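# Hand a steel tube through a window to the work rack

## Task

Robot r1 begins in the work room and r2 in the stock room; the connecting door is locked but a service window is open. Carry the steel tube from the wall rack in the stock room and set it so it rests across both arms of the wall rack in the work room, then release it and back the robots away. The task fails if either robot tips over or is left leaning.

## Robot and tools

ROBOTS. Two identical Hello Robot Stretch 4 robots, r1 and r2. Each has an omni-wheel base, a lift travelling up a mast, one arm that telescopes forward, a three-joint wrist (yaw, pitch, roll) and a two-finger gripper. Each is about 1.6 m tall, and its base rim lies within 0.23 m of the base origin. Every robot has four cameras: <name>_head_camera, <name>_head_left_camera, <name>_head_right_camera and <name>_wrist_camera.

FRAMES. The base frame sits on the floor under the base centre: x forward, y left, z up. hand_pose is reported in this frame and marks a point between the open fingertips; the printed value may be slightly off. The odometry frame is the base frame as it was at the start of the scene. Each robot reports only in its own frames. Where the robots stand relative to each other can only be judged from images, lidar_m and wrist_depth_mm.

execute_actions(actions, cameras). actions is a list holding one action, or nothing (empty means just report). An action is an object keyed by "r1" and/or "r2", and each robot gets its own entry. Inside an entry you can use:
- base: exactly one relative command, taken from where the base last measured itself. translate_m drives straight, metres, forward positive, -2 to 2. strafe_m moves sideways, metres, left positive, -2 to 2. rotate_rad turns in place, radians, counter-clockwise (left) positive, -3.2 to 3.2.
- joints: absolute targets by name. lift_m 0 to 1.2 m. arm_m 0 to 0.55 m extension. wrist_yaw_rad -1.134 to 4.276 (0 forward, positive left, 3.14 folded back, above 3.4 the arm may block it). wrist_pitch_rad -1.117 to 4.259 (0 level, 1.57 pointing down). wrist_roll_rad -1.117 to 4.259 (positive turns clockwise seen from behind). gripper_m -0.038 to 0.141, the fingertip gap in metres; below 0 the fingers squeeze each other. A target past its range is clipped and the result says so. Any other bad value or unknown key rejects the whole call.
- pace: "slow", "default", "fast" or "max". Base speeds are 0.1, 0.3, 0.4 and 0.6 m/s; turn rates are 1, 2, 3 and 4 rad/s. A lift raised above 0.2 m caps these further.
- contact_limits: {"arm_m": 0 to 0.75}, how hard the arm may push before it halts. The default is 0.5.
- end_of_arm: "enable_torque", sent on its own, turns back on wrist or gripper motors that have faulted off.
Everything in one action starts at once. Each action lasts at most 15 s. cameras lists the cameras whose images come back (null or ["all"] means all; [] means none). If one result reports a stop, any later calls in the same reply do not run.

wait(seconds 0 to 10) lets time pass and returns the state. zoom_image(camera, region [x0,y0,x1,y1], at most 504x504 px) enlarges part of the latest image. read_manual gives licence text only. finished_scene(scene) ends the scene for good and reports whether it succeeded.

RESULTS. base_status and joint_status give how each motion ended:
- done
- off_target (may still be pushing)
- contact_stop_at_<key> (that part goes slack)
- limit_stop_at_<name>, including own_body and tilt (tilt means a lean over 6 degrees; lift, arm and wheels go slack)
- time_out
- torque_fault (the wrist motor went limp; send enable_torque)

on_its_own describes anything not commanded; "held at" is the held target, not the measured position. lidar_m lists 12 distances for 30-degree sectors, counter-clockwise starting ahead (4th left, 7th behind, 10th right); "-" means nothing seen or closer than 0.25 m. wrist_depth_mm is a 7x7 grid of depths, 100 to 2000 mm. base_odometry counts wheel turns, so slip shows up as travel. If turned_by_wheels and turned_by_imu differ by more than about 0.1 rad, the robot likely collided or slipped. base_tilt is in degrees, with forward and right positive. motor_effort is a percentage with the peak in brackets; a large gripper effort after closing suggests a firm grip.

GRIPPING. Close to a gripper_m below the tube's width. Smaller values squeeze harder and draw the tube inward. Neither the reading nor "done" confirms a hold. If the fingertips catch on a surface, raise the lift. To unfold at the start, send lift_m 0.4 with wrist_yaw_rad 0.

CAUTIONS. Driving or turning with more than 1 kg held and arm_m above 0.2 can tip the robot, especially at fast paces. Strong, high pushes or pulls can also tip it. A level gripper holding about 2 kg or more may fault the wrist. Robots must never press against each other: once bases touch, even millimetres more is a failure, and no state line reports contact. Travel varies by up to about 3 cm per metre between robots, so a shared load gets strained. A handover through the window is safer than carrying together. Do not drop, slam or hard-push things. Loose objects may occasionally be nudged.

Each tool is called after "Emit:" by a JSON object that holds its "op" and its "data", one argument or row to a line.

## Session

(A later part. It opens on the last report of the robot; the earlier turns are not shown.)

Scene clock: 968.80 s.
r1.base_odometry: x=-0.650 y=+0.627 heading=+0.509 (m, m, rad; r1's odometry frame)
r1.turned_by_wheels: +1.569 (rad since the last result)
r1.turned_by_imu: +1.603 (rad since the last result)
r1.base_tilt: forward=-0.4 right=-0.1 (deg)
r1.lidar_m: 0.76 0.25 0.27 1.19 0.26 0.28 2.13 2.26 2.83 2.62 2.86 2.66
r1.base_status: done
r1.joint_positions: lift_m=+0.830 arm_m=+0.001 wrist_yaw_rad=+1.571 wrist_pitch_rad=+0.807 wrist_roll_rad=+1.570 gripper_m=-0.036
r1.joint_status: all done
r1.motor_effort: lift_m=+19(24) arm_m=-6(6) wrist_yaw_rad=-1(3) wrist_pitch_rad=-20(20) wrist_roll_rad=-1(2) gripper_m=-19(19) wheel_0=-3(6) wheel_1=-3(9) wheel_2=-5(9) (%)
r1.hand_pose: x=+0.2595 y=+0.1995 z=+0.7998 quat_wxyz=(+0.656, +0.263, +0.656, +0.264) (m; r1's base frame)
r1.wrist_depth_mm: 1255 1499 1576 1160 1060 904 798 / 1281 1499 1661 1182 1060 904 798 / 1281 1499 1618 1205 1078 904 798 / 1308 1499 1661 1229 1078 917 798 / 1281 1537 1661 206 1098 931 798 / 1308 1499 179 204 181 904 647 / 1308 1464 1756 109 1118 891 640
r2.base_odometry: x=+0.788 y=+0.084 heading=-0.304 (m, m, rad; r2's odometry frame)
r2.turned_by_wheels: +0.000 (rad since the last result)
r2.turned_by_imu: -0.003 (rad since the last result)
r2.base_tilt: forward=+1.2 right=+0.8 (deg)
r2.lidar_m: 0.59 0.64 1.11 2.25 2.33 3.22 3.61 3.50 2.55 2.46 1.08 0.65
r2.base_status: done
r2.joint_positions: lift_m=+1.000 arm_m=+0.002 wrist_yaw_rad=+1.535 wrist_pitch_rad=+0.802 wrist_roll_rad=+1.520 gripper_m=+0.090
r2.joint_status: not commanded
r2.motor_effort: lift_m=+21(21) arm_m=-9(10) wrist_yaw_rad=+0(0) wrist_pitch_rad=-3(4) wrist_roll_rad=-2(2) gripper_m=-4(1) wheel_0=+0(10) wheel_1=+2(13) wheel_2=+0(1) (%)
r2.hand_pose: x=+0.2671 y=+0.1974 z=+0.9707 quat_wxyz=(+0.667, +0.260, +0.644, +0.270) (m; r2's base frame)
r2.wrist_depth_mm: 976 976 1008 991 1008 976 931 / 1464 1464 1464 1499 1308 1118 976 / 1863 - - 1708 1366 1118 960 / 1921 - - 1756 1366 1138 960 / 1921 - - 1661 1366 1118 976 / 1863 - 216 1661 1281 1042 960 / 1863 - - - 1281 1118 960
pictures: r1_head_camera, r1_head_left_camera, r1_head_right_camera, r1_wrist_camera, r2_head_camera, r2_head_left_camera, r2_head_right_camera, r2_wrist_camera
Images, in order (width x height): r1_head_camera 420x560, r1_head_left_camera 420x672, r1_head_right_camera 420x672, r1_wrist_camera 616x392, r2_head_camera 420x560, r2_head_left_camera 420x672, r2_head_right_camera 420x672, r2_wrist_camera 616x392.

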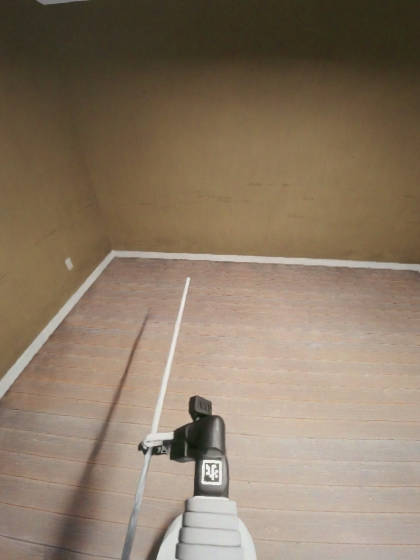

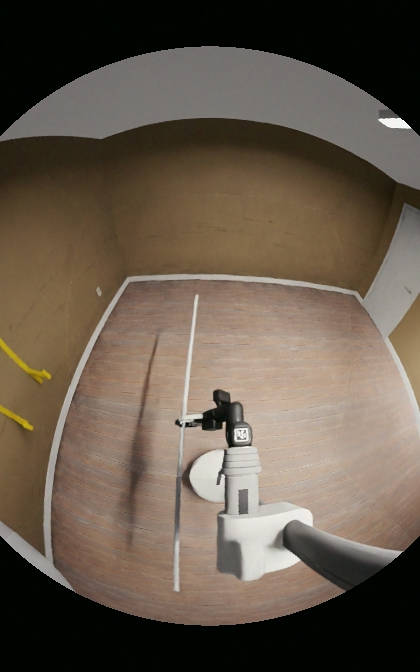

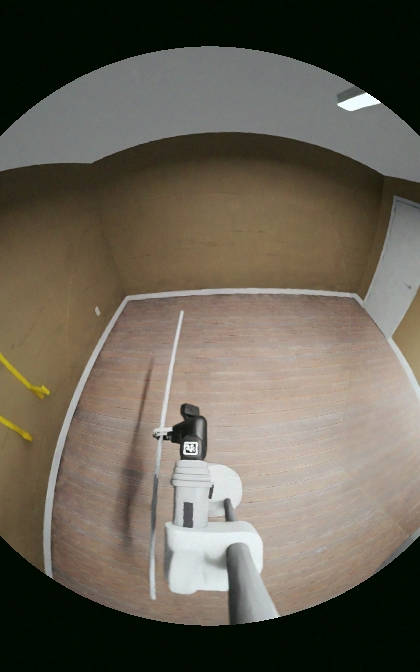

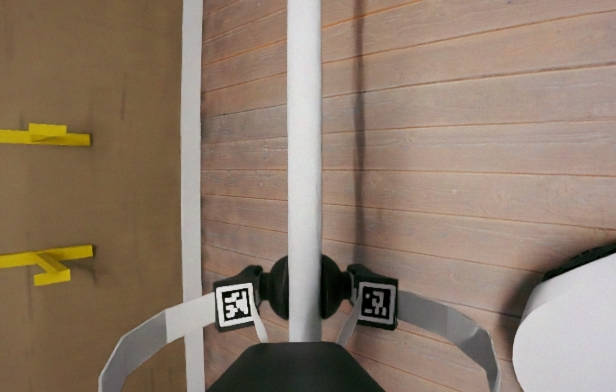

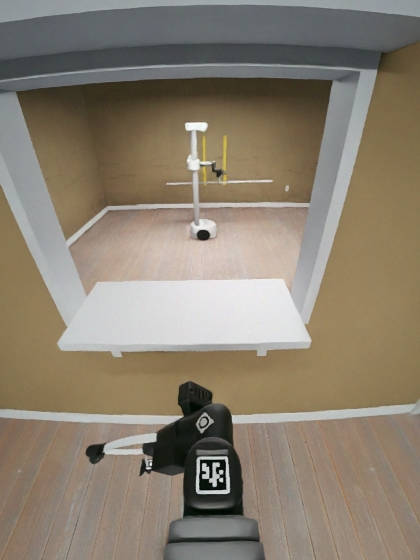

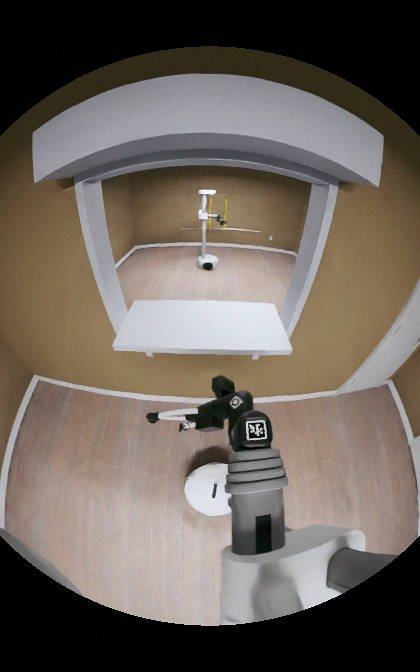

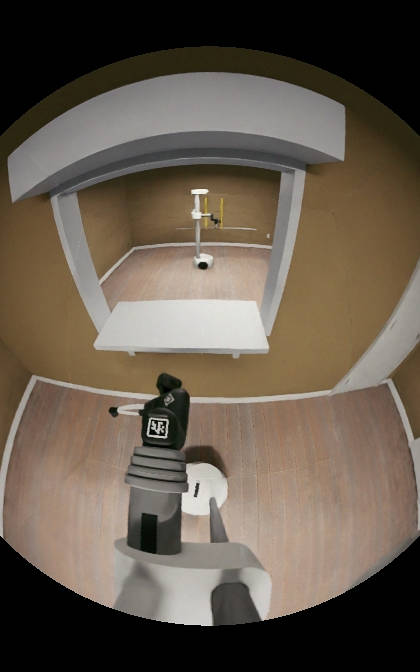

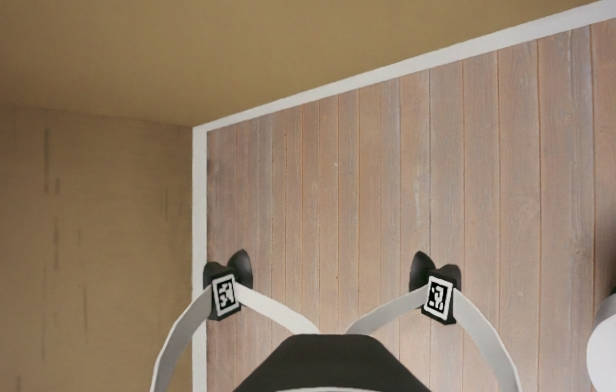

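Emit:
{"op": "execute_actions", "data": {
  "actions": [
    {"r1": {"base": {"strafe_m": 1.155}, "pace": "max"}}
  ]
}}

Scene clock: 1011.83 s.
r1.base_odometry: x=-1.213 y=+1.635 heading=+0.509 (m, m, rad; r1's odometry frame)
r1.turned_by_wheels: +0.000 (rad since the last result)
r1.turned_by_imu: -0.013 (rad since the last result)
r1.base_tilt: forward=-0.5 right=+0.0 (deg)
r1.lidar_m: 0.43 0.27 0.25 0.25 0.25 0.31 1.72 2.24 3.08 3.78 3.64 2.67
r1.base_status: done
r1.joint_positions: lift_m=+0.830 arm_m=+0.001 wrist_yaw_rad=+1.570 wrist_pitch_rad=+0.807 wrist_roll_rad=+1.570 gripper_m=-0.036
r1.joint_status: not commanded
r1.motor_effort: lift_m=+20(20) arm_m=-6(6) wrist_yaw_rad=+0(1) wrist_pitch_rad=-20(22) wrist_roll_rad=-1(1) gripper_m=-20(21) wheel_0=-2(13) wheel_1=-1(9) wheel_2=+0(3) (%)
r1.hand_pose: x=+0.2596 y=+0.1994 z=+0.7997 quat_wxyz=(+0.656, +0.263, +0.656, +0.263) (m; r1's base frame)
r1.wrist_depth_mm: 287 327 394 362 329 854 788 / 303 351 415 439 707 891 798 / 307 355 430 488 723 904 809 / 307 359 436 492 732 904 809 / 309 362 439 204 750 904 809 / 310 353 180 204 180 904 640 / 310 336 430 110 778 878 647
r2.base_odometry: x=+0.788 y=+0.084 heading=-0.304 (m, m, rad; r2's odometry frame)
r2.turned_by_wheels: +0.000 (rad since the last result)
r2.turned_by_imu: -0.010 (rad since the last result)
r2.base_tilt: forward=+1.2 right=+0.8 (deg)
r2.lidar_m: 0.61 0.63 1.10 2.25 2.35 3.22 3.62 3.51 2.57 2.47 1.09 0.62
r2.base_status: not commanded
r2.joint_positions: lift_m=+1.000 arm_m=+0.002 wrist_yaw_rad=+1.535 wrist_pitch_rad=+0.802 wrist_roll_rad=+1.520 gripper_m=+0.090
r2.joint_status: not commanded
r2.motor_effort: lift_m=+21(21) arm_m=-10(9) wrist_yaw_rad=+0(0) wrist_pitch_rad=-4(6) wrist_roll_rad=-1(2) gripper_m=+1(2) wheel_0=-1(1) wheel_1=+2(2) wheel_2=+0(0) (%)
r2.hand_pose: x=+0.2671 y=+0.1974 z=+0.9707 quat_wxyz=(+0.667, +0.260, +0.644, +0.270) (m; r2's base frame)
r2.wrist_depth_mm: 976 991 991 991 991 976 946 / 1464 1499 1499 1499 1308 1138 960 / 1863 - - 1708 1366 1118 960 / 1921 - - 1708 1366 1118 960 / 1863 - - 1708 1397 1118 960 / 1863 - 216 1661 1281 1025 960 / 1808 - - - 1281 1098 960
pictures: r1_head_camera, r1_head_left_camera, r1_head_right_camera, r1_wrist_camera, r2_head_camera, r2_head_left_camera, r2_head_right_camera, r2_wrist_camera
Images, in order (width x height): r1_head_camera 420x560, r1_head_left_camera 420x672, r1_head_right_camera 420x672, r1_wrist_camera 616x392, r2_head_camera 420x560, r2_head_left_camera 420x672, r2_head_right_camera 420x672, r2_wrist_camera 616x392.

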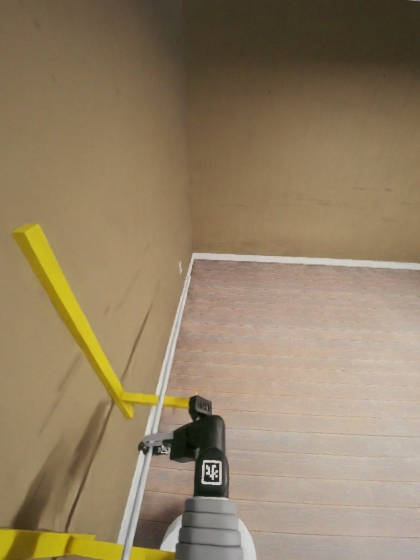

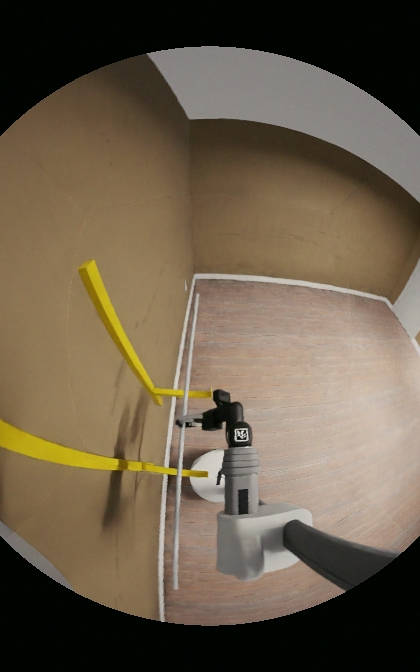

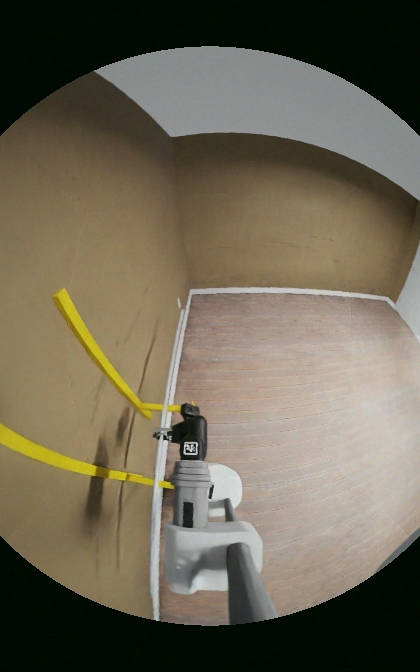

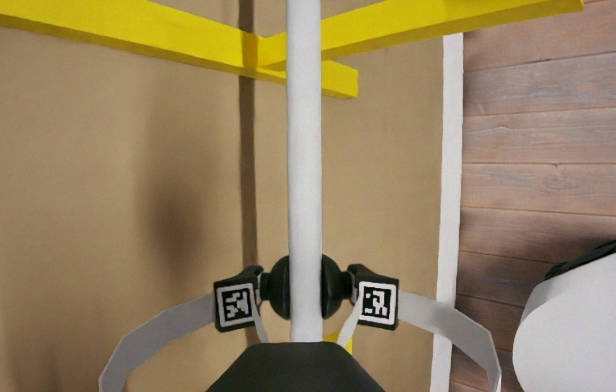

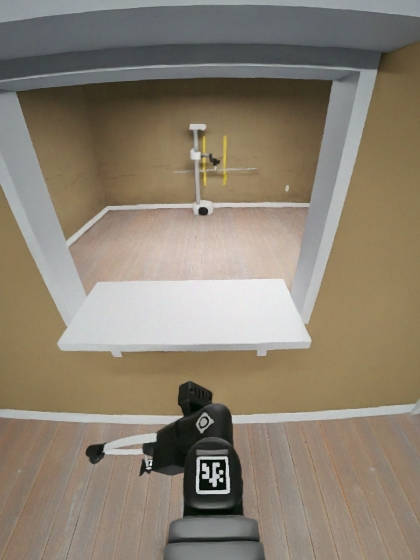

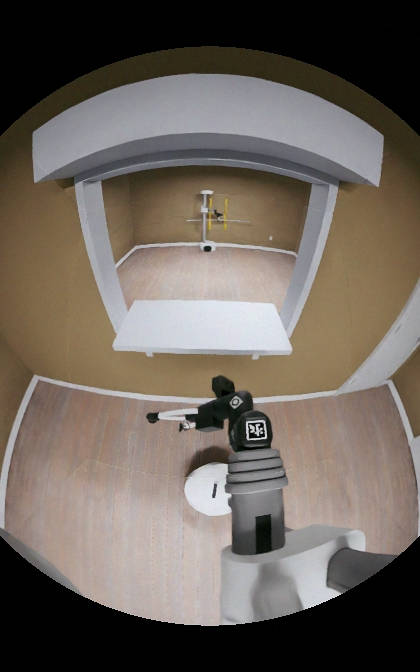

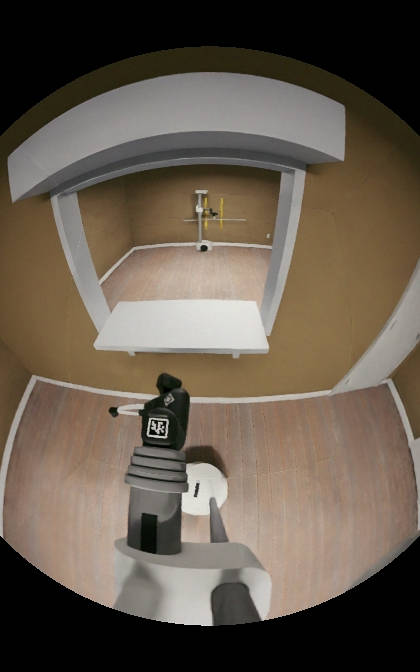

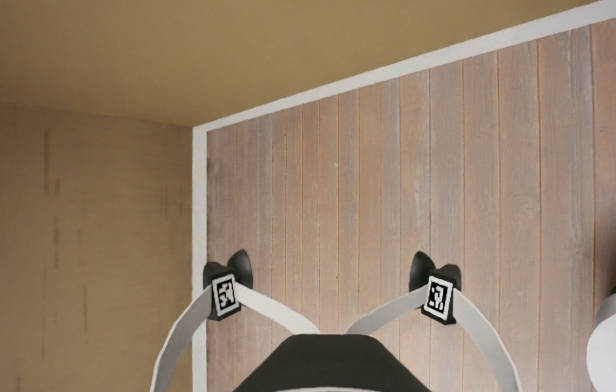

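Emit:
{"op": "zoom_image", "data": {
  "camera": "r1_wrist_camera",
  "region": [230, 0, 430, 110]
}}

Emit:
{"op": "zoom_image", "data": {
  "camera": "r1_wrist_camera",
  "region": [416, 0, 616, 60]
}}

Emit:
{"op": "zoom_image", "data": {
  "camera": "r2_head_camera",
  "region": [165, 130, 265, 200]
}}

Region (230, 0, 430, 110) of r1_wrist_camera's 616x392 image, scaled by 2.520; it fills the top 277 rows of this view, and the rest is white.

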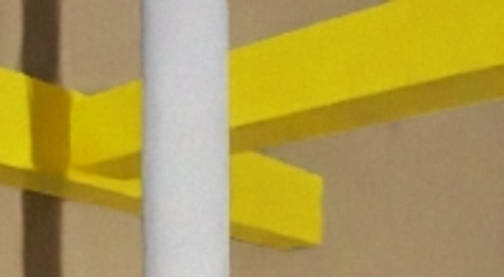

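Region (416, 0, 616, 60) of r1_wrist_camera's 616x392 image, scaled by 2.520; it fills the top 151 rows of this view, and the rest is white.

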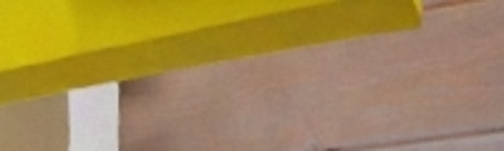

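Region (165, 130, 265, 200) of r2_head_camera's 420x560 image, scaled by 5.040, with more detail than that image has; it fills the top 353 rows of this view, and the rest is white.

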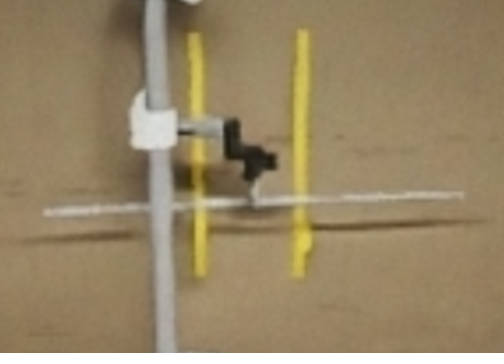

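Emit:
{"op": "execute_actions", "data": {
  "actions": [],
  "cameras": ["r1_wrist_camera", "r2_head_camera", "r1_head_left_camera", "r1_head_camera"]
}}

Emit:
{"op": "zoom_image", "data": {
  "camera": "r2_head_camera",
  "region": [165, 130, 265, 215]
}}

Scene clock: 1022.33 s.
r1.base_odometry: x=-1.213 y=+1.635 heading=+0.509 (m, m, rad; r1's odometry frame)
r1.turned_by_wheels: +0.000 (rad since the last result)
r1.turned_by_imu: -0.001 (rad since the last result)
r1.base_tilt: forward=-0.4 right=-0.1 (deg)
r1.lidar_m: 0.44 0.28 0.25 0.25 0.25 0.26 1.68 2.25 3.09 3.79 3.64 2.72
r1.base_status: done
r1.joint_positions: lift_m=+0.830 arm_m=+0.001 wrist_yaw_rad=+1.570 wrist_pitch_rad=+0.807 wrist_roll_rad=+1.570 gripper_m=-0.036
r1.joint_status: not commanded
r1.motor_effort: lift_m=+20(20) arm_m=-6(6) wrist_yaw_rad=+0(1) wrist_pitch_rad=-20(22) wrist_roll_rad=-1(1) gripper_m=-20(21) wheel_0=-2(13) wheel_1=-1(9) wheel_2=+0(3) (%)
r1.hand_pose: x=+0.2596 y=+0.1994 z=+0.7997 quat_wxyz=(+0.656, +0.263, +0.656, +0.263) (m; r1's base frame)
r1.wrist_depth_mm: 289 327 394 364 327 842 778 / 301 351 415 484 715 891 798 / 306 355 433 484 715 891 798 / 309 359 436 488 732 904 798 / 309 359 436 206 750 904 809 / 312 353 179 204 179 917 647 / 312 336 427 110 778 891 647
r2.base_odometry: x=+0.788 y=+0.084 heading=-0.304 (m, m, rad; r2's odometry frame)
r2.turned_by_wheels: +0.000 (rad since the last result)
r2.turned_by_imu: -0.001 (rad since the last result)
r2.base_tilt: forward=+1.2 right=+0.8 (deg)
r2.lidar_m: 0.60 0.64 1.07 2.23 2.36 3.23 3.62 3.52 2.55 2.45 1.07 0.64
r2.base_status: not commanded
r2.joint_positions: lift_m=+1.000 arm_m=+0.002 wrist_yaw_rad=+1.535 wrist_pitch_rad=+0.802 wrist_roll_rad=+1.520 gripper_m=+0.090
r2.joint_status: not commanded
r2.motor_effort: lift_m=+21(21) arm_m=-9(9) wrist_yaw_rad=+0(0) wrist_pitch_rad=-4(6) wrist_roll_rad=-2(2) gripper_m=-1(2) wheel_0=-1(1) wheel_1=+2(2) wheel_2=+0(0) (%)
r2.hand_pose: x=+0.2671 y=+0.1974 z=+0.9707 quat_wxyz=(+0.667, +0.260, +0.644, +0.270) (m; r2's base frame)
r2.wrist_depth_mm: 976 991 991 1008 991 991 931 / 1464 1499 1499 1499 1308 1098 976 / 1863 - - 1661 1336 1138 960 / 1863 - - 1708 1366 1118 960 / 1863 - - 1708 1366 1118 946 / 1863 - 215 1618 1255 1042 960 / 1863 - - - 1281 1118 960
pictures: r1_head_camera, r1_head_left_camera, r1_wrist_camera, r2_head_camera
Images, in order (width x height): r1_head_camera 420x560, r1_head_left_camera 420x672, r1_wrist_camera 616x392, r2_head_camera 420x560.

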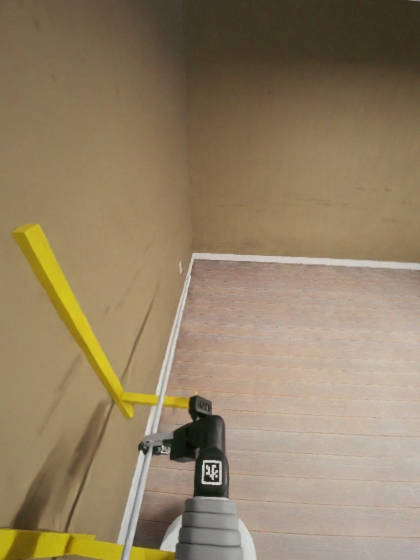

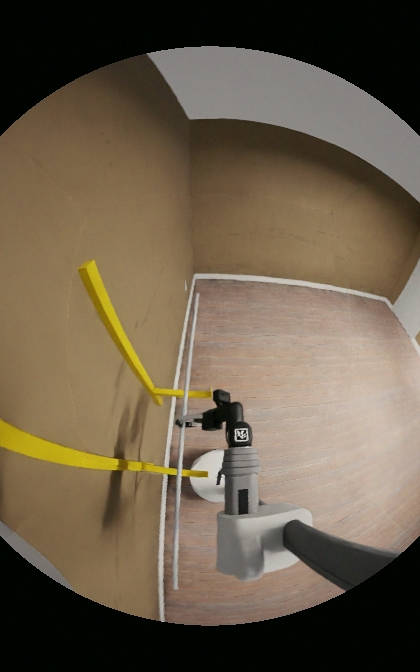

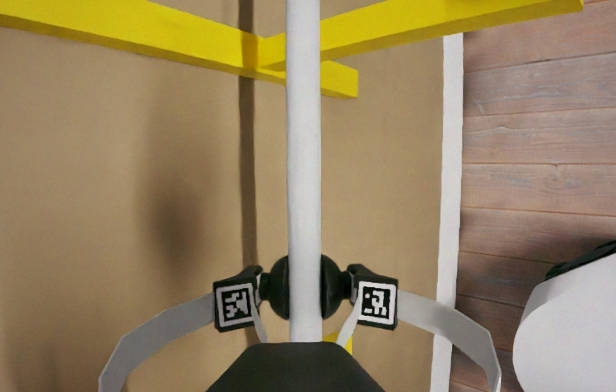

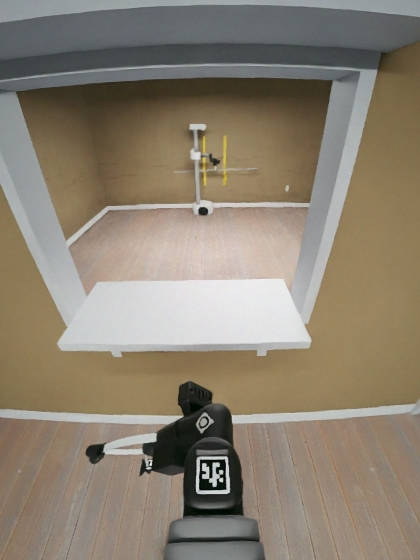

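Region (165, 130, 265, 215) of r2_head_camera's 420x560 image, scaled by 5.040, with more detail than that image has; it fills the top 428 rows of this view, and the rest is white.

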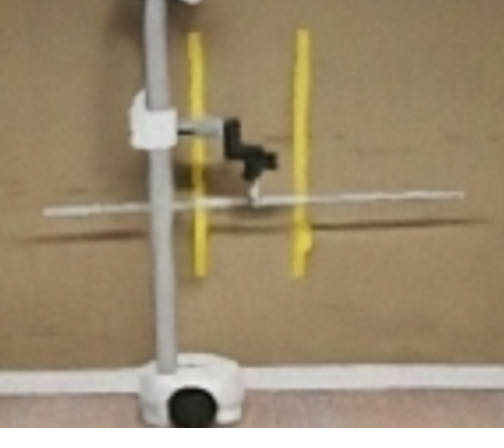

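Emit:
{"op": "execute_actions", "data": {
  "actions": [
    {"r1": {"joints": {"lift_m": 0.73, "wrist_roll_rad": 1.596}, "pace": "fast"}}
  ],
  "cameras": ["r1_wrist_camera", "r2_head_camera", "r1_head_left_camera", "r1_head_camera"]
}}

Scene clock: 1049.23 s.
r1.base_odometry: x=-1.213 y=+1.635 heading=+0.509 (m, m, rad; r1's odometry frame)
r1.turned_by_wheels: +0.000 (rad since the last result)
r1.turned_by_imu: -0.002 (rad since the last result)
r1.base_tilt: forward=-0.5 right=-0.1 (deg)
r1.lidar_m: 0.43 0.39 0.40 0.25 0.27 0.30 1.73 2.24 3.07 3.78 3.65 2.70
r1.base_status: not commanded
r1.joint_positions: lift_m=+0.730 arm_m=+0.001 wrist_yaw_rad=+1.570 wrist_pitch_rad=+0.807 wrist_roll_rad=+1.596 gripper_m=-0.036
r1.joint_status: all done
r1.motor_effort: lift_m=+20(18) arm_m=-6(6) wrist_yaw_rad=-1(1) wrist_pitch_rad=-21(22) wrist_roll_rad=-2(2) gripper_m=-20(20) wheel_0=-2(2) wheel_1=+0(1) wheel_2=+0(0) (%)
r1.hand_pose: x=+0.2596 y=+0.1994 z=+0.6997 quat_wxyz=(+0.653, +0.272, +0.659, +0.255) (m; r1's base frame)
r1.wrist_depth_mm: 289 327 327 294 715 809 715 / 304 355 415 462 715 809 715 / 307 357 430 484 723 809 715 / 310 359 436 496 741 820 723 / 309 362 439 205 741 842 732 / 309 351 180 204 179 831 559 / 310 332 427 110 768 603 554
r2.base_odometry: x=+0.788 y=+0.084 heading=-0.304 (m, m, rad; r2's odometry frame)
r2.turned_by_wheels: +0.000 (rad since the last result)
r2.turned_by_imu: -0.001 (rad since the last result)
r2.base_tilt: forward=+1.3 right=+0.8 (deg)
r2.lidar_m: 0.61 0.64 1.10 2.24 2.34 3.25 3.62 3.49 2.56 2.45 1.05 0.66
r2.base_status: not commanded
r2.joint_positions: lift_m=+1.000 arm_m=+0.002 wrist_yaw_rad=+1.535 wrist_pitch_rad=+0.802 wrist_roll_rad=+1.520 gripper_m=+0.090
r2.joint_status: not commanded
r2.motor_effort: lift_m=+21(21) arm_m=-10(10) wrist_yaw_rad=+0(0) wrist_pitch_rad=-3(5) wrist_roll_rad=-1(1) gripper_m=-1(3) wheel_0=-1(1) wheel_1=+2(2) wheel_2=+0(0) (%)
r2.hand_pose: x=+0.2671 y=+0.1974 z=+0.9707 quat_wxyz=(+0.667, +0.260, +0.644, +0.270) (m; r2's base frame)
r2.wrist_depth_mm: 991 991 991 1008 991 976 931 / 1464 1464 1499 1537 1336 1138 960 / 1921 - - 1708 1366 1138 946 / 1921 - - 1708 1366 1118 960 / 1863 - - 1756 1336 1118 960 / 1921 - 216 1618 1281 1042 976 / 1863 - - - 1281 1098 976
pictures: r1_head_camera, r1_head_left_camera, r1_wrist_camera, r2_head_camera
Images, in order (width x height): r1_head_camera 420x560, r1_head_left_camera 420x672, r1_wrist_camera 616x392, r2_head_camera 420x560.

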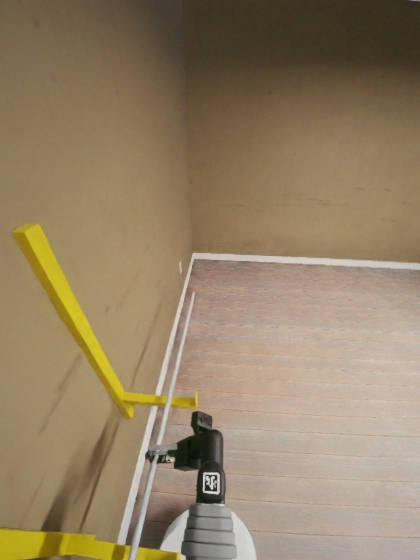

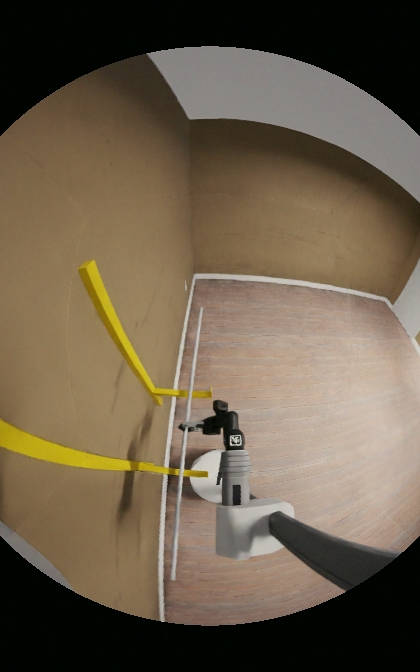

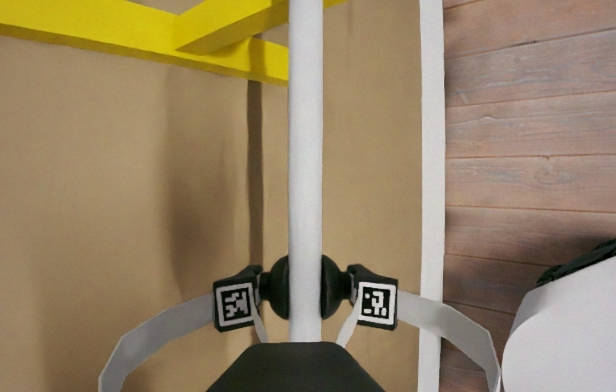

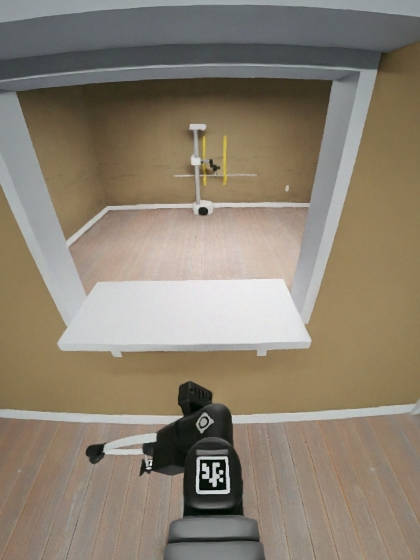

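Emit:
{"op": "execute_actions", "data": {
  "actions": [],
  "cameras": ["r1_wrist_camera", "r2_head_camera", "r1_head_left_camera", "r1_head_camera"]
}}

Emit:
{"op": "zoom_image", "data": {
  "camera": "r1_wrist_camera",
  "region": [150, 0, 360, 100]
}}

Emit:
{"op": "zoom_image", "data": {
  "camera": "r2_head_camera",
  "region": [165, 130, 265, 215]
}}

Scene clock: 1052.27 s.
r1.base_odometry: x=-1.213 y=+1.635 heading=+0.509 (m, m, rad; r1's odometry frame)
r1.turned_by_wheels: +0.000 (rad since the last result)
r1.turned_by_imu: -0.001 (rad since the last result)
r1.base_tilt: forward=-0.6 right=+0.0 (deg)
r1.lidar_m: 0.42 0.37 0.38 0.25 0.29 0.29 1.73 2.22 3.09 3.80 3.61 2.69
r1.base_status: not commanded
r1.joint_positions: lift_m=+0.730 arm_m=+0.001 wrist_yaw_rad=+1.570 wrist_pitch_rad=+0.807 wrist_roll_rad=+1.596 gripper_m=-0.036
r1.joint_status: all done
r1.motor_effort: lift_m=+20(18) arm_m=-6(6) wrist_yaw_rad=+0(1) wrist_pitch_rad=-21(22) wrist_roll_rad=-1(2) gripper_m=-21(20) wheel_0=-2(2) wheel_1=-1(1) wheel_2=+0(0) (%)
r1.hand_pose: x=+0.2596 y=+0.1994 z=+0.6997 quat_wxyz=(+0.653, +0.272, +0.659, +0.255) (m; r1's base frame)
r1.wrist_depth_mm: 289 329 329 492 732 788 707 / 304 355 418 488 715 809 723 / 306 355 433 504 732 820 723 / 307 357 433 496 741 820 732 / 310 362 439 206 750 809 723 / 310 351 179 204 180 820 559 / 309 332 430 109 759 597 559
r2.base_odometry: x=+0.788 y=+0.084 heading=-0.304 (m, m, rad; r2's odometry frame)
r2.turned_by_wheels: +0.000 (rad since the last result)
r2.turned_by_imu: -0.001 (rad since the last result)
r2.base_tilt: forward=+1.3 right=+0.8 (deg)
r2.lidar_m: 0.61 0.64 1.10 2.23 2.35 3.23 3.60 3.51 2.56 2.47 1.08 0.64
r2.base_status: not commanded
r2.joint_positions: lift_m=+1.000 arm_m=+0.002 wrist_yaw_rad=+1.535 wrist_pitch_rad=+0.802 wrist_roll_rad=+1.520 gripper_m=+0.090
r2.joint_status: not commanded
r2.motor_effort: lift_m=+21(21) arm_m=-9(10) wrist_yaw_rad=+0(0) wrist_pitch_rad=-5(5) wrist_roll_rad=-1(1) gripper_m=-3(3) wheel_0=+0(1) wheel_1=+2(2) wheel_2=+0(0) (%)
r2.hand_pose: x=+0.2671 y=+0.1974 z=+0.9707 quat_wxyz=(+0.667, +0.260, +0.644, +0.270) (m; r2's base frame)
r2.wrist_depth_mm: 976 1008 1008 1008 991 976 931 / 1464 1499 1464 1499 1281 1098 960 / 1863 - - 1708 1366 1118 976 / 1863 - - 1708 1366 1118 976 / 1808 - - 1708 1397 1118 960 / 1863 - 216 1661 1281 1042 960 / 1808 - - - 1255 1118 976
pictures: r1_head_camera, r1_head_left_camera, r1_wrist_camera, r2_head_camera
Images, in order (width x height): r1_head_camera 420x560, r1_head_left_camera 420x672, r1_wrist_camera 616x392, r2_head_camera 420x560.

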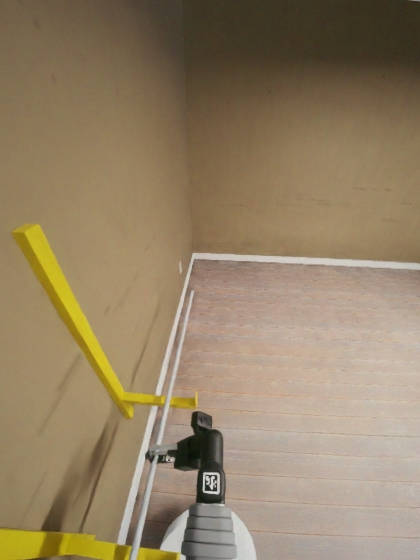

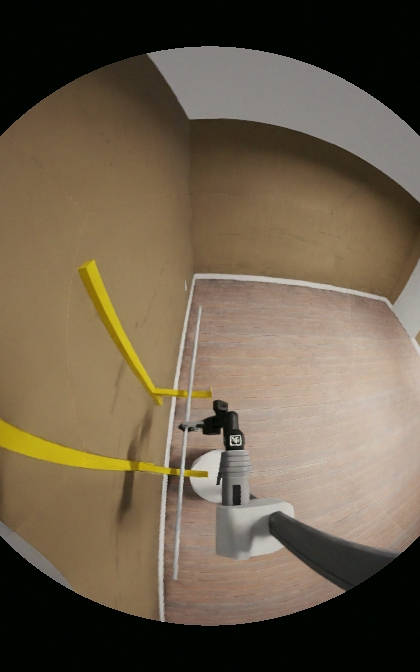

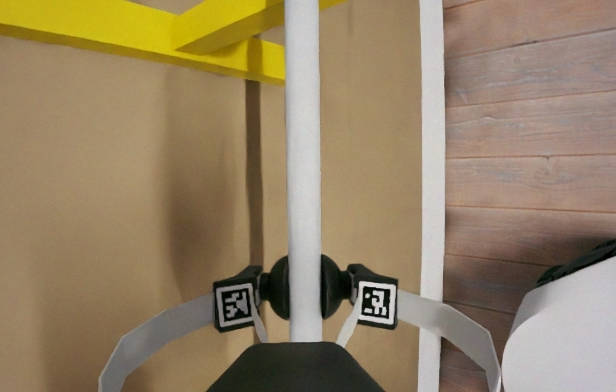

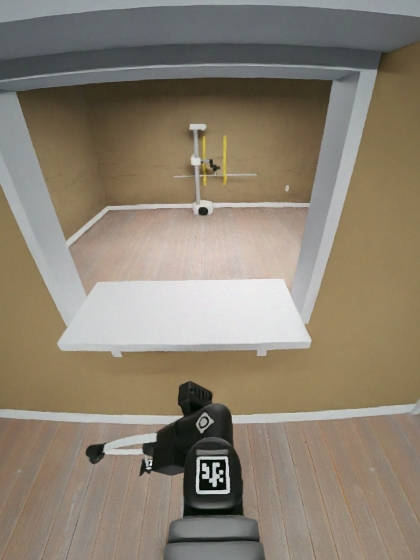

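Region (150, 0, 360, 100) of r1_wrist_camera's 616x392 image, scaled by 2.400; it fills the top 240 rows of this view, and the rest is white.

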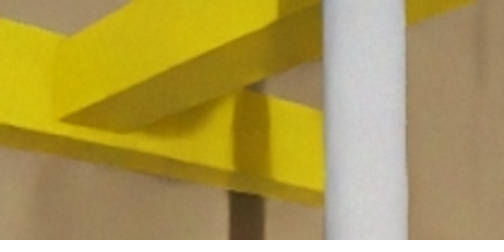

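Region (165, 130, 265, 215) of r2_head_camera's 420x560 image, scaled by 5.040, with more detail than that image has; it fills the top 428 rows of this view, and the rest is white.

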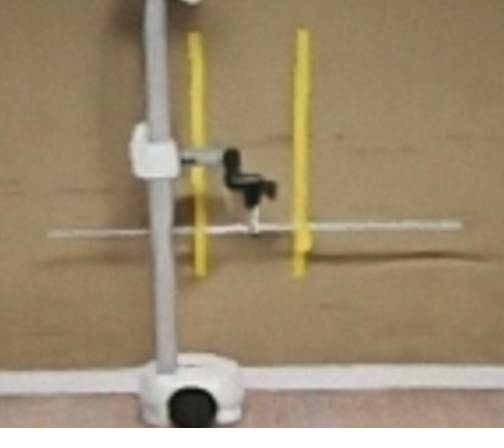

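Emit:
{"op": "execute_actions", "data": {
  "actions": [
    {"r1": {"joints": {"lift_m": 0.711, "gripper_m": -0.02}, "pace": "fast"}}
  ],
  "cameras": ["r1_wrist_camera", "r2_head_camera", "r1_head_left_camera", "r1_head_camera"]
}}

Scene clock: 1092.73 s.
r1.base_odometry: x=-1.213 y=+1.635 heading=+0.509 (m, m, rad; r1's odometry frame)
r1.turned_by_wheels: +0.000 (rad since the last result)
r1.turned_by_imu: -0.003 (rad since the last result)
r1.base_tilt: forward=-0.5 right=+0.0 (deg)
r1.lidar_m: 0.44 0.36 0.39 0.25 0.25 0.34 1.75 2.22 3.06 3.78 3.64 2.68
r1.base_status: not commanded
r1.joint_positions: lift_m=+0.711 arm_m=+0.001 wrist_yaw_rad=+1.570 wrist_pitch_rad=+0.807 wrist_roll_rad=+1.596 gripper_m=-0.020
r1.joint_status: all done
r1.motor_effort: lift_m=+19(18) arm_m=-6(6) wrist_yaw_rad=+0(0) wrist_pitch_rad=-20(22) wrist_roll_rad=+0(1) gripper_m=-18(18) wheel_0=-2(2) wheel_1=+0(1) wheel_2=+0(0) (%)
r1.hand_pose: x=+0.2596 y=+0.1994 z=+0.6807 quat_wxyz=(+0.653, +0.272, +0.659, +0.255) (m; r1's base frame)
r1.wrist_depth_mm: 289 324 325 496 732 788 699 / 304 351 421 484 723 778 699 / 306 353 430 512 732 798 699 / 310 357 439 517 732 809 707 / 310 357 436 229 741 809 715 / 310 351 182 208 183 798 539 / 310 334 427 109 778 580 544
r2.base_odometry: x=+0.788 y=+0.084 heading=-0.304 (m, m, rad; r2's odometry frame)
r2.turned_by_wheels: +0.000 (rad since the last result)
r2.turned_by_imu: -0.002 (rad since the last result)
r2.base_tilt: forward=+1.2 right=+0.8 (deg)
r2.lidar_m: 0.60 0.64 1.10 2.25 2.33 3.22 3.62 3.52 2.57 2.45 1.07 0.65
r2.base_status: not commanded
r2.joint_positions: lift_m=+1.000 arm_m=+0.002 wrist_yaw_rad=+1.535 wrist_pitch_rad=+0.802 wrist_roll_rad=+1.520 gripper_m=+0.090
r2.joint_status: not commanded
r2.motor_effort: lift_m=+21(21) arm_m=-9(10) wrist_yaw_rad=+0(0) wrist_pitch_rad=-5(7) wrist_roll_rad=-2(2) gripper_m=+0(2) wheel_0=-1(1) wheel_1=+2(2) wheel_2=+0(0) (%)
r2.hand_pose: x=+0.2671 y=+0.1974 z=+0.9707 quat_wxyz=(+0.667, +0.260, +0.644, +0.270) (m; r2's base frame)
r2.wrist_depth_mm: 991 991 991 1008 976 991 931 / 1499 1537 1499 1499 1308 1118 960 / 1863 - - 1708 1366 1138 960 / 1863 - - 1708 1366 1118 946 / 1863 - - 1756 1336 1138 960 / 1863 - 216 1661 1281 1042 976 / 1863 - - - 1255 1098 960
pictures: r1_head_camera, r1_head_left_camera, r1_wrist_camera, r2_head_camera
Images, in order (width x height): r1_head_camera 420x560, r1_head_left_camera 420x672, r1_wrist_camera 616x392, r2_head_camera 420x560.

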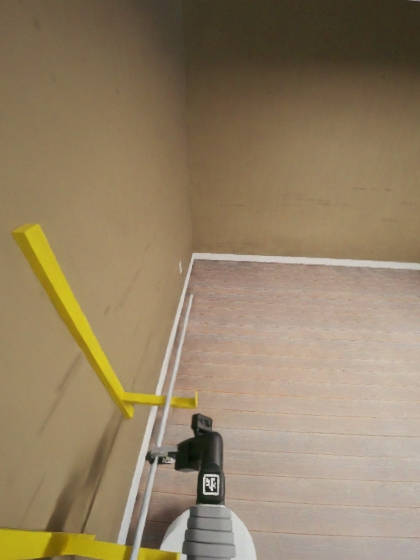

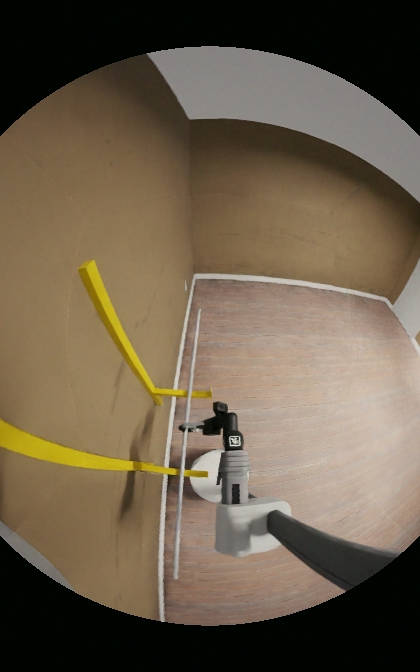

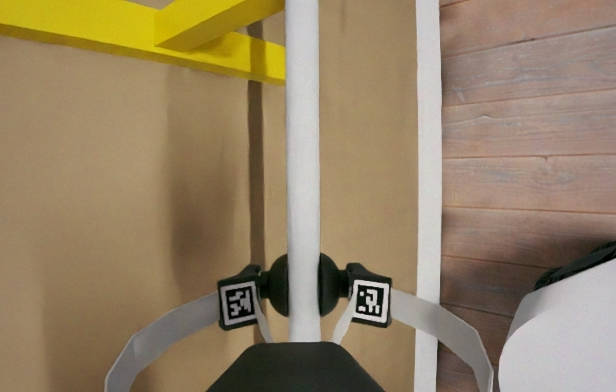

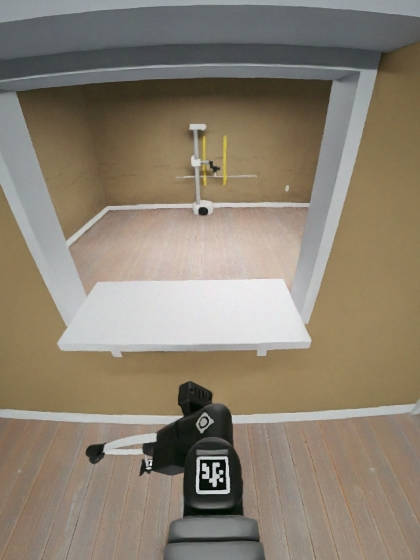

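Emit:
{"op": "zoom_image", "data": {
  "camera": "r1_wrist_camera",
  "region": [130, 0, 340, 100]
}}

Emit:
{"op": "zoom_image", "data": {
  "camera": "r1_head_camera",
  "region": [135, 380, 205, 425]
}}

Emit:
{"op": "zoom_image", "data": {
  "camera": "r1_head_left_camera",
  "region": [140, 375, 230, 490]
}}

Region (130, 0, 340, 100) of r1_wrist_camera's 616x392 image, scaled by 2.400; it fills the top 240 rows of this view, and the rest is white.

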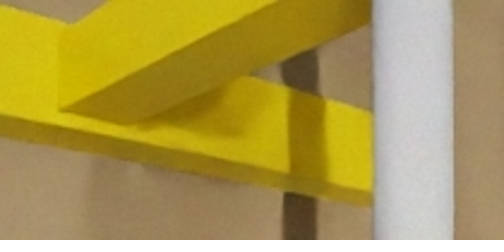

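Region (135, 380, 205, 425) of r1_head_camera's 420x560 image, scaled by 7.200, with more detail than that image has; it fills the top 324 rows of this view, and the rest is white.

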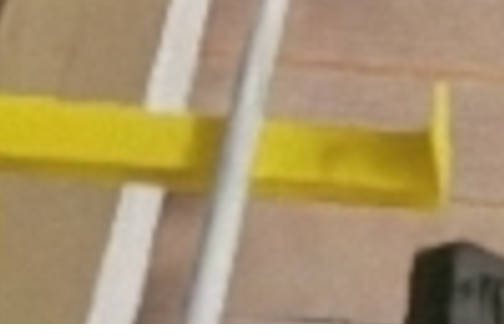

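Region (140, 375, 230, 490) of r1_head_left_camera's 420x672 image, scaled by 4.383, with more detail than that image has; it fills the left 394 columns of this view, and the rest is white.

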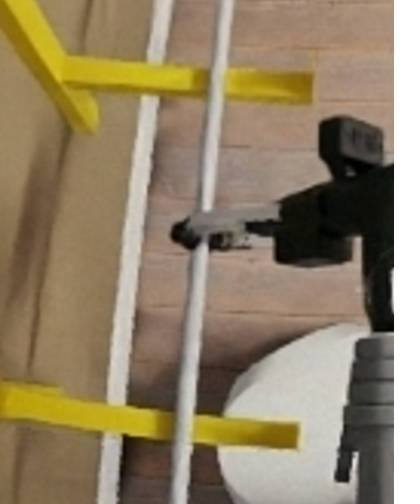

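Emit:
{"op": "execute_actions", "data": {
  "actions": [
    {"r1": {"joints": {"lift_m": 0.709, "gripper_m": 0.034}, "pace": "default"}}
  ],
  "cameras": ["r1_wrist_camera", "r2_head_camera", "r1_head_left_camera", "r1_head_camera"]
}}

Scene clock: 1112.27 s.
r1.base_odometry: x=-1.213 y=+1.635 heading=+0.509 (m, m, rad; r1's odometry frame)
r1.turned_by_wheels: +0.000 (rad since the last result)
r1.turned_by_imu: -0.002 (rad since the last result)
r1.base_tilt: forward=-0.5 right=-0.3 (deg)
r1.lidar_m: 0.42 0.40 0.27 0.25 0.26 0.31 1.69 2.21 3.08 3.77 3.63 2.66
r1.base_status: not commanded
r1.joint_positions: lift_m=+0.709 arm_m=+0.001 wrist_yaw_rad=+1.570 wrist_pitch_rad=+0.802 wrist_roll_rad=+1.596 gripper_m=+0.034
r1.joint_status: all done
r1.motor_effort: lift_m=+19(19) arm_m=-6(6) wrist_yaw_rad=+0(1) wrist_pitch_rad=-5(21) wrist_roll_rad=-1(1) gripper_m=-4(18) wheel_0=-2(2) wheel_1=-1(1) wheel_2=+0(0) (%)
r1.hand_pose: x=+0.2596 y=+0.2005 z=+0.6799 quat_wxyz=(+0.652, +0.274, +0.659, +0.257) (m; r1's base frame)
r1.wrist_depth_mm: 290 322 322 525 715 788 691 / 304 351 415 525 715 788 707 / 304 355 433 539 723 798 707 / 307 359 430 539 723 809 715 / 309 359 413 224 732 809 707 / 309 349 191 225 194 820 539 / 309 332 424 110 707 788 544
r2.base_odometry: x=+0.788 y=+0.084 heading=-0.304 (m, m, rad; r2's odometry frame)
r2.turned_by_wheels: +0.000 (rad since the last result)
r2.turned_by_imu: -0.001 (rad since the last result)
r2.base_tilt: forward=+1.2 right=+0.8 (deg)
r2.lidar_m: 0.59 0.65 1.09 2.26 2.37 3.22 3.64 3.53 2.56 2.46 1.07 0.63
r2.base_status: not commanded
r2.joint_positions: lift_m=+1.000 arm_m=+0.002 wrist_yaw_rad=+1.535 wrist_pitch_rad=+0.802 wrist_roll_rad=+1.520 gripper_m=+0.090
r2.joint_status: not commanded
r2.motor_effort: lift_m=+21(21) arm_m=-9(10) wrist_yaw_rad=+0(0) wrist_pitch_rad=-4(5) wrist_roll_rad=-1(1) gripper_m=-3(0) wheel_0=-1(1) wheel_1=+2(2) wheel_2=+0(0) (%)
r2.hand_pose: x=+0.2671 y=+0.1974 z=+0.9707 quat_wxyz=(+0.667, +0.260, +0.644, +0.270) (m; r2's base frame)
r2.wrist_depth_mm: 976 991 1008 991 976 991 931 / 1464 1499 1499 1499 1336 1118 960 / 1921 - - 1708 1366 1118 960 / 1863 - - 1708 1366 1138 960 / 1863 - - 1708 1336 1138 960 / 1863 - 216 1618 1255 1042 976 / 1921 - - - 1255 1098 976
pictures: r1_head_camera, r1_head_left_camera, r1_wrist_camera, r2_head_camera
Images, in order (width x height): r1_head_camera 420x560, r1_head_left_camera 420x672, r1_wrist_camera 616x392, r2_head_camera 420x560.

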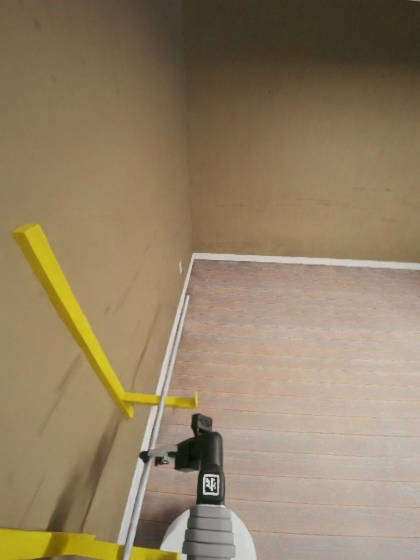

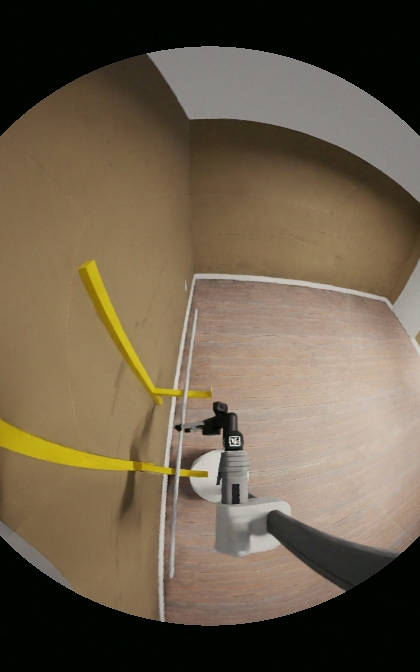

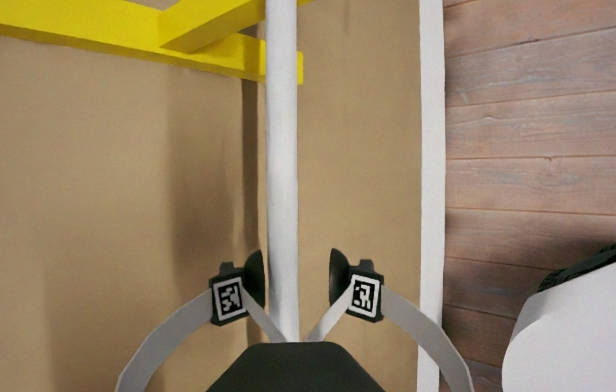

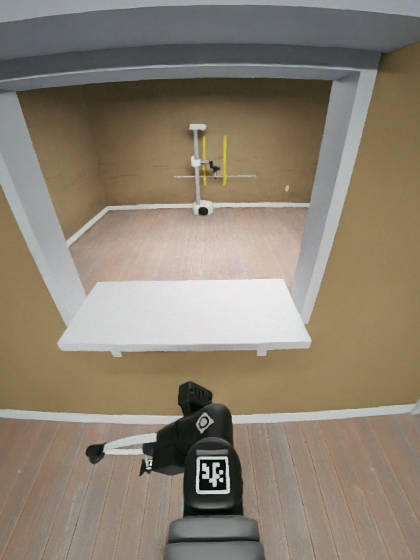

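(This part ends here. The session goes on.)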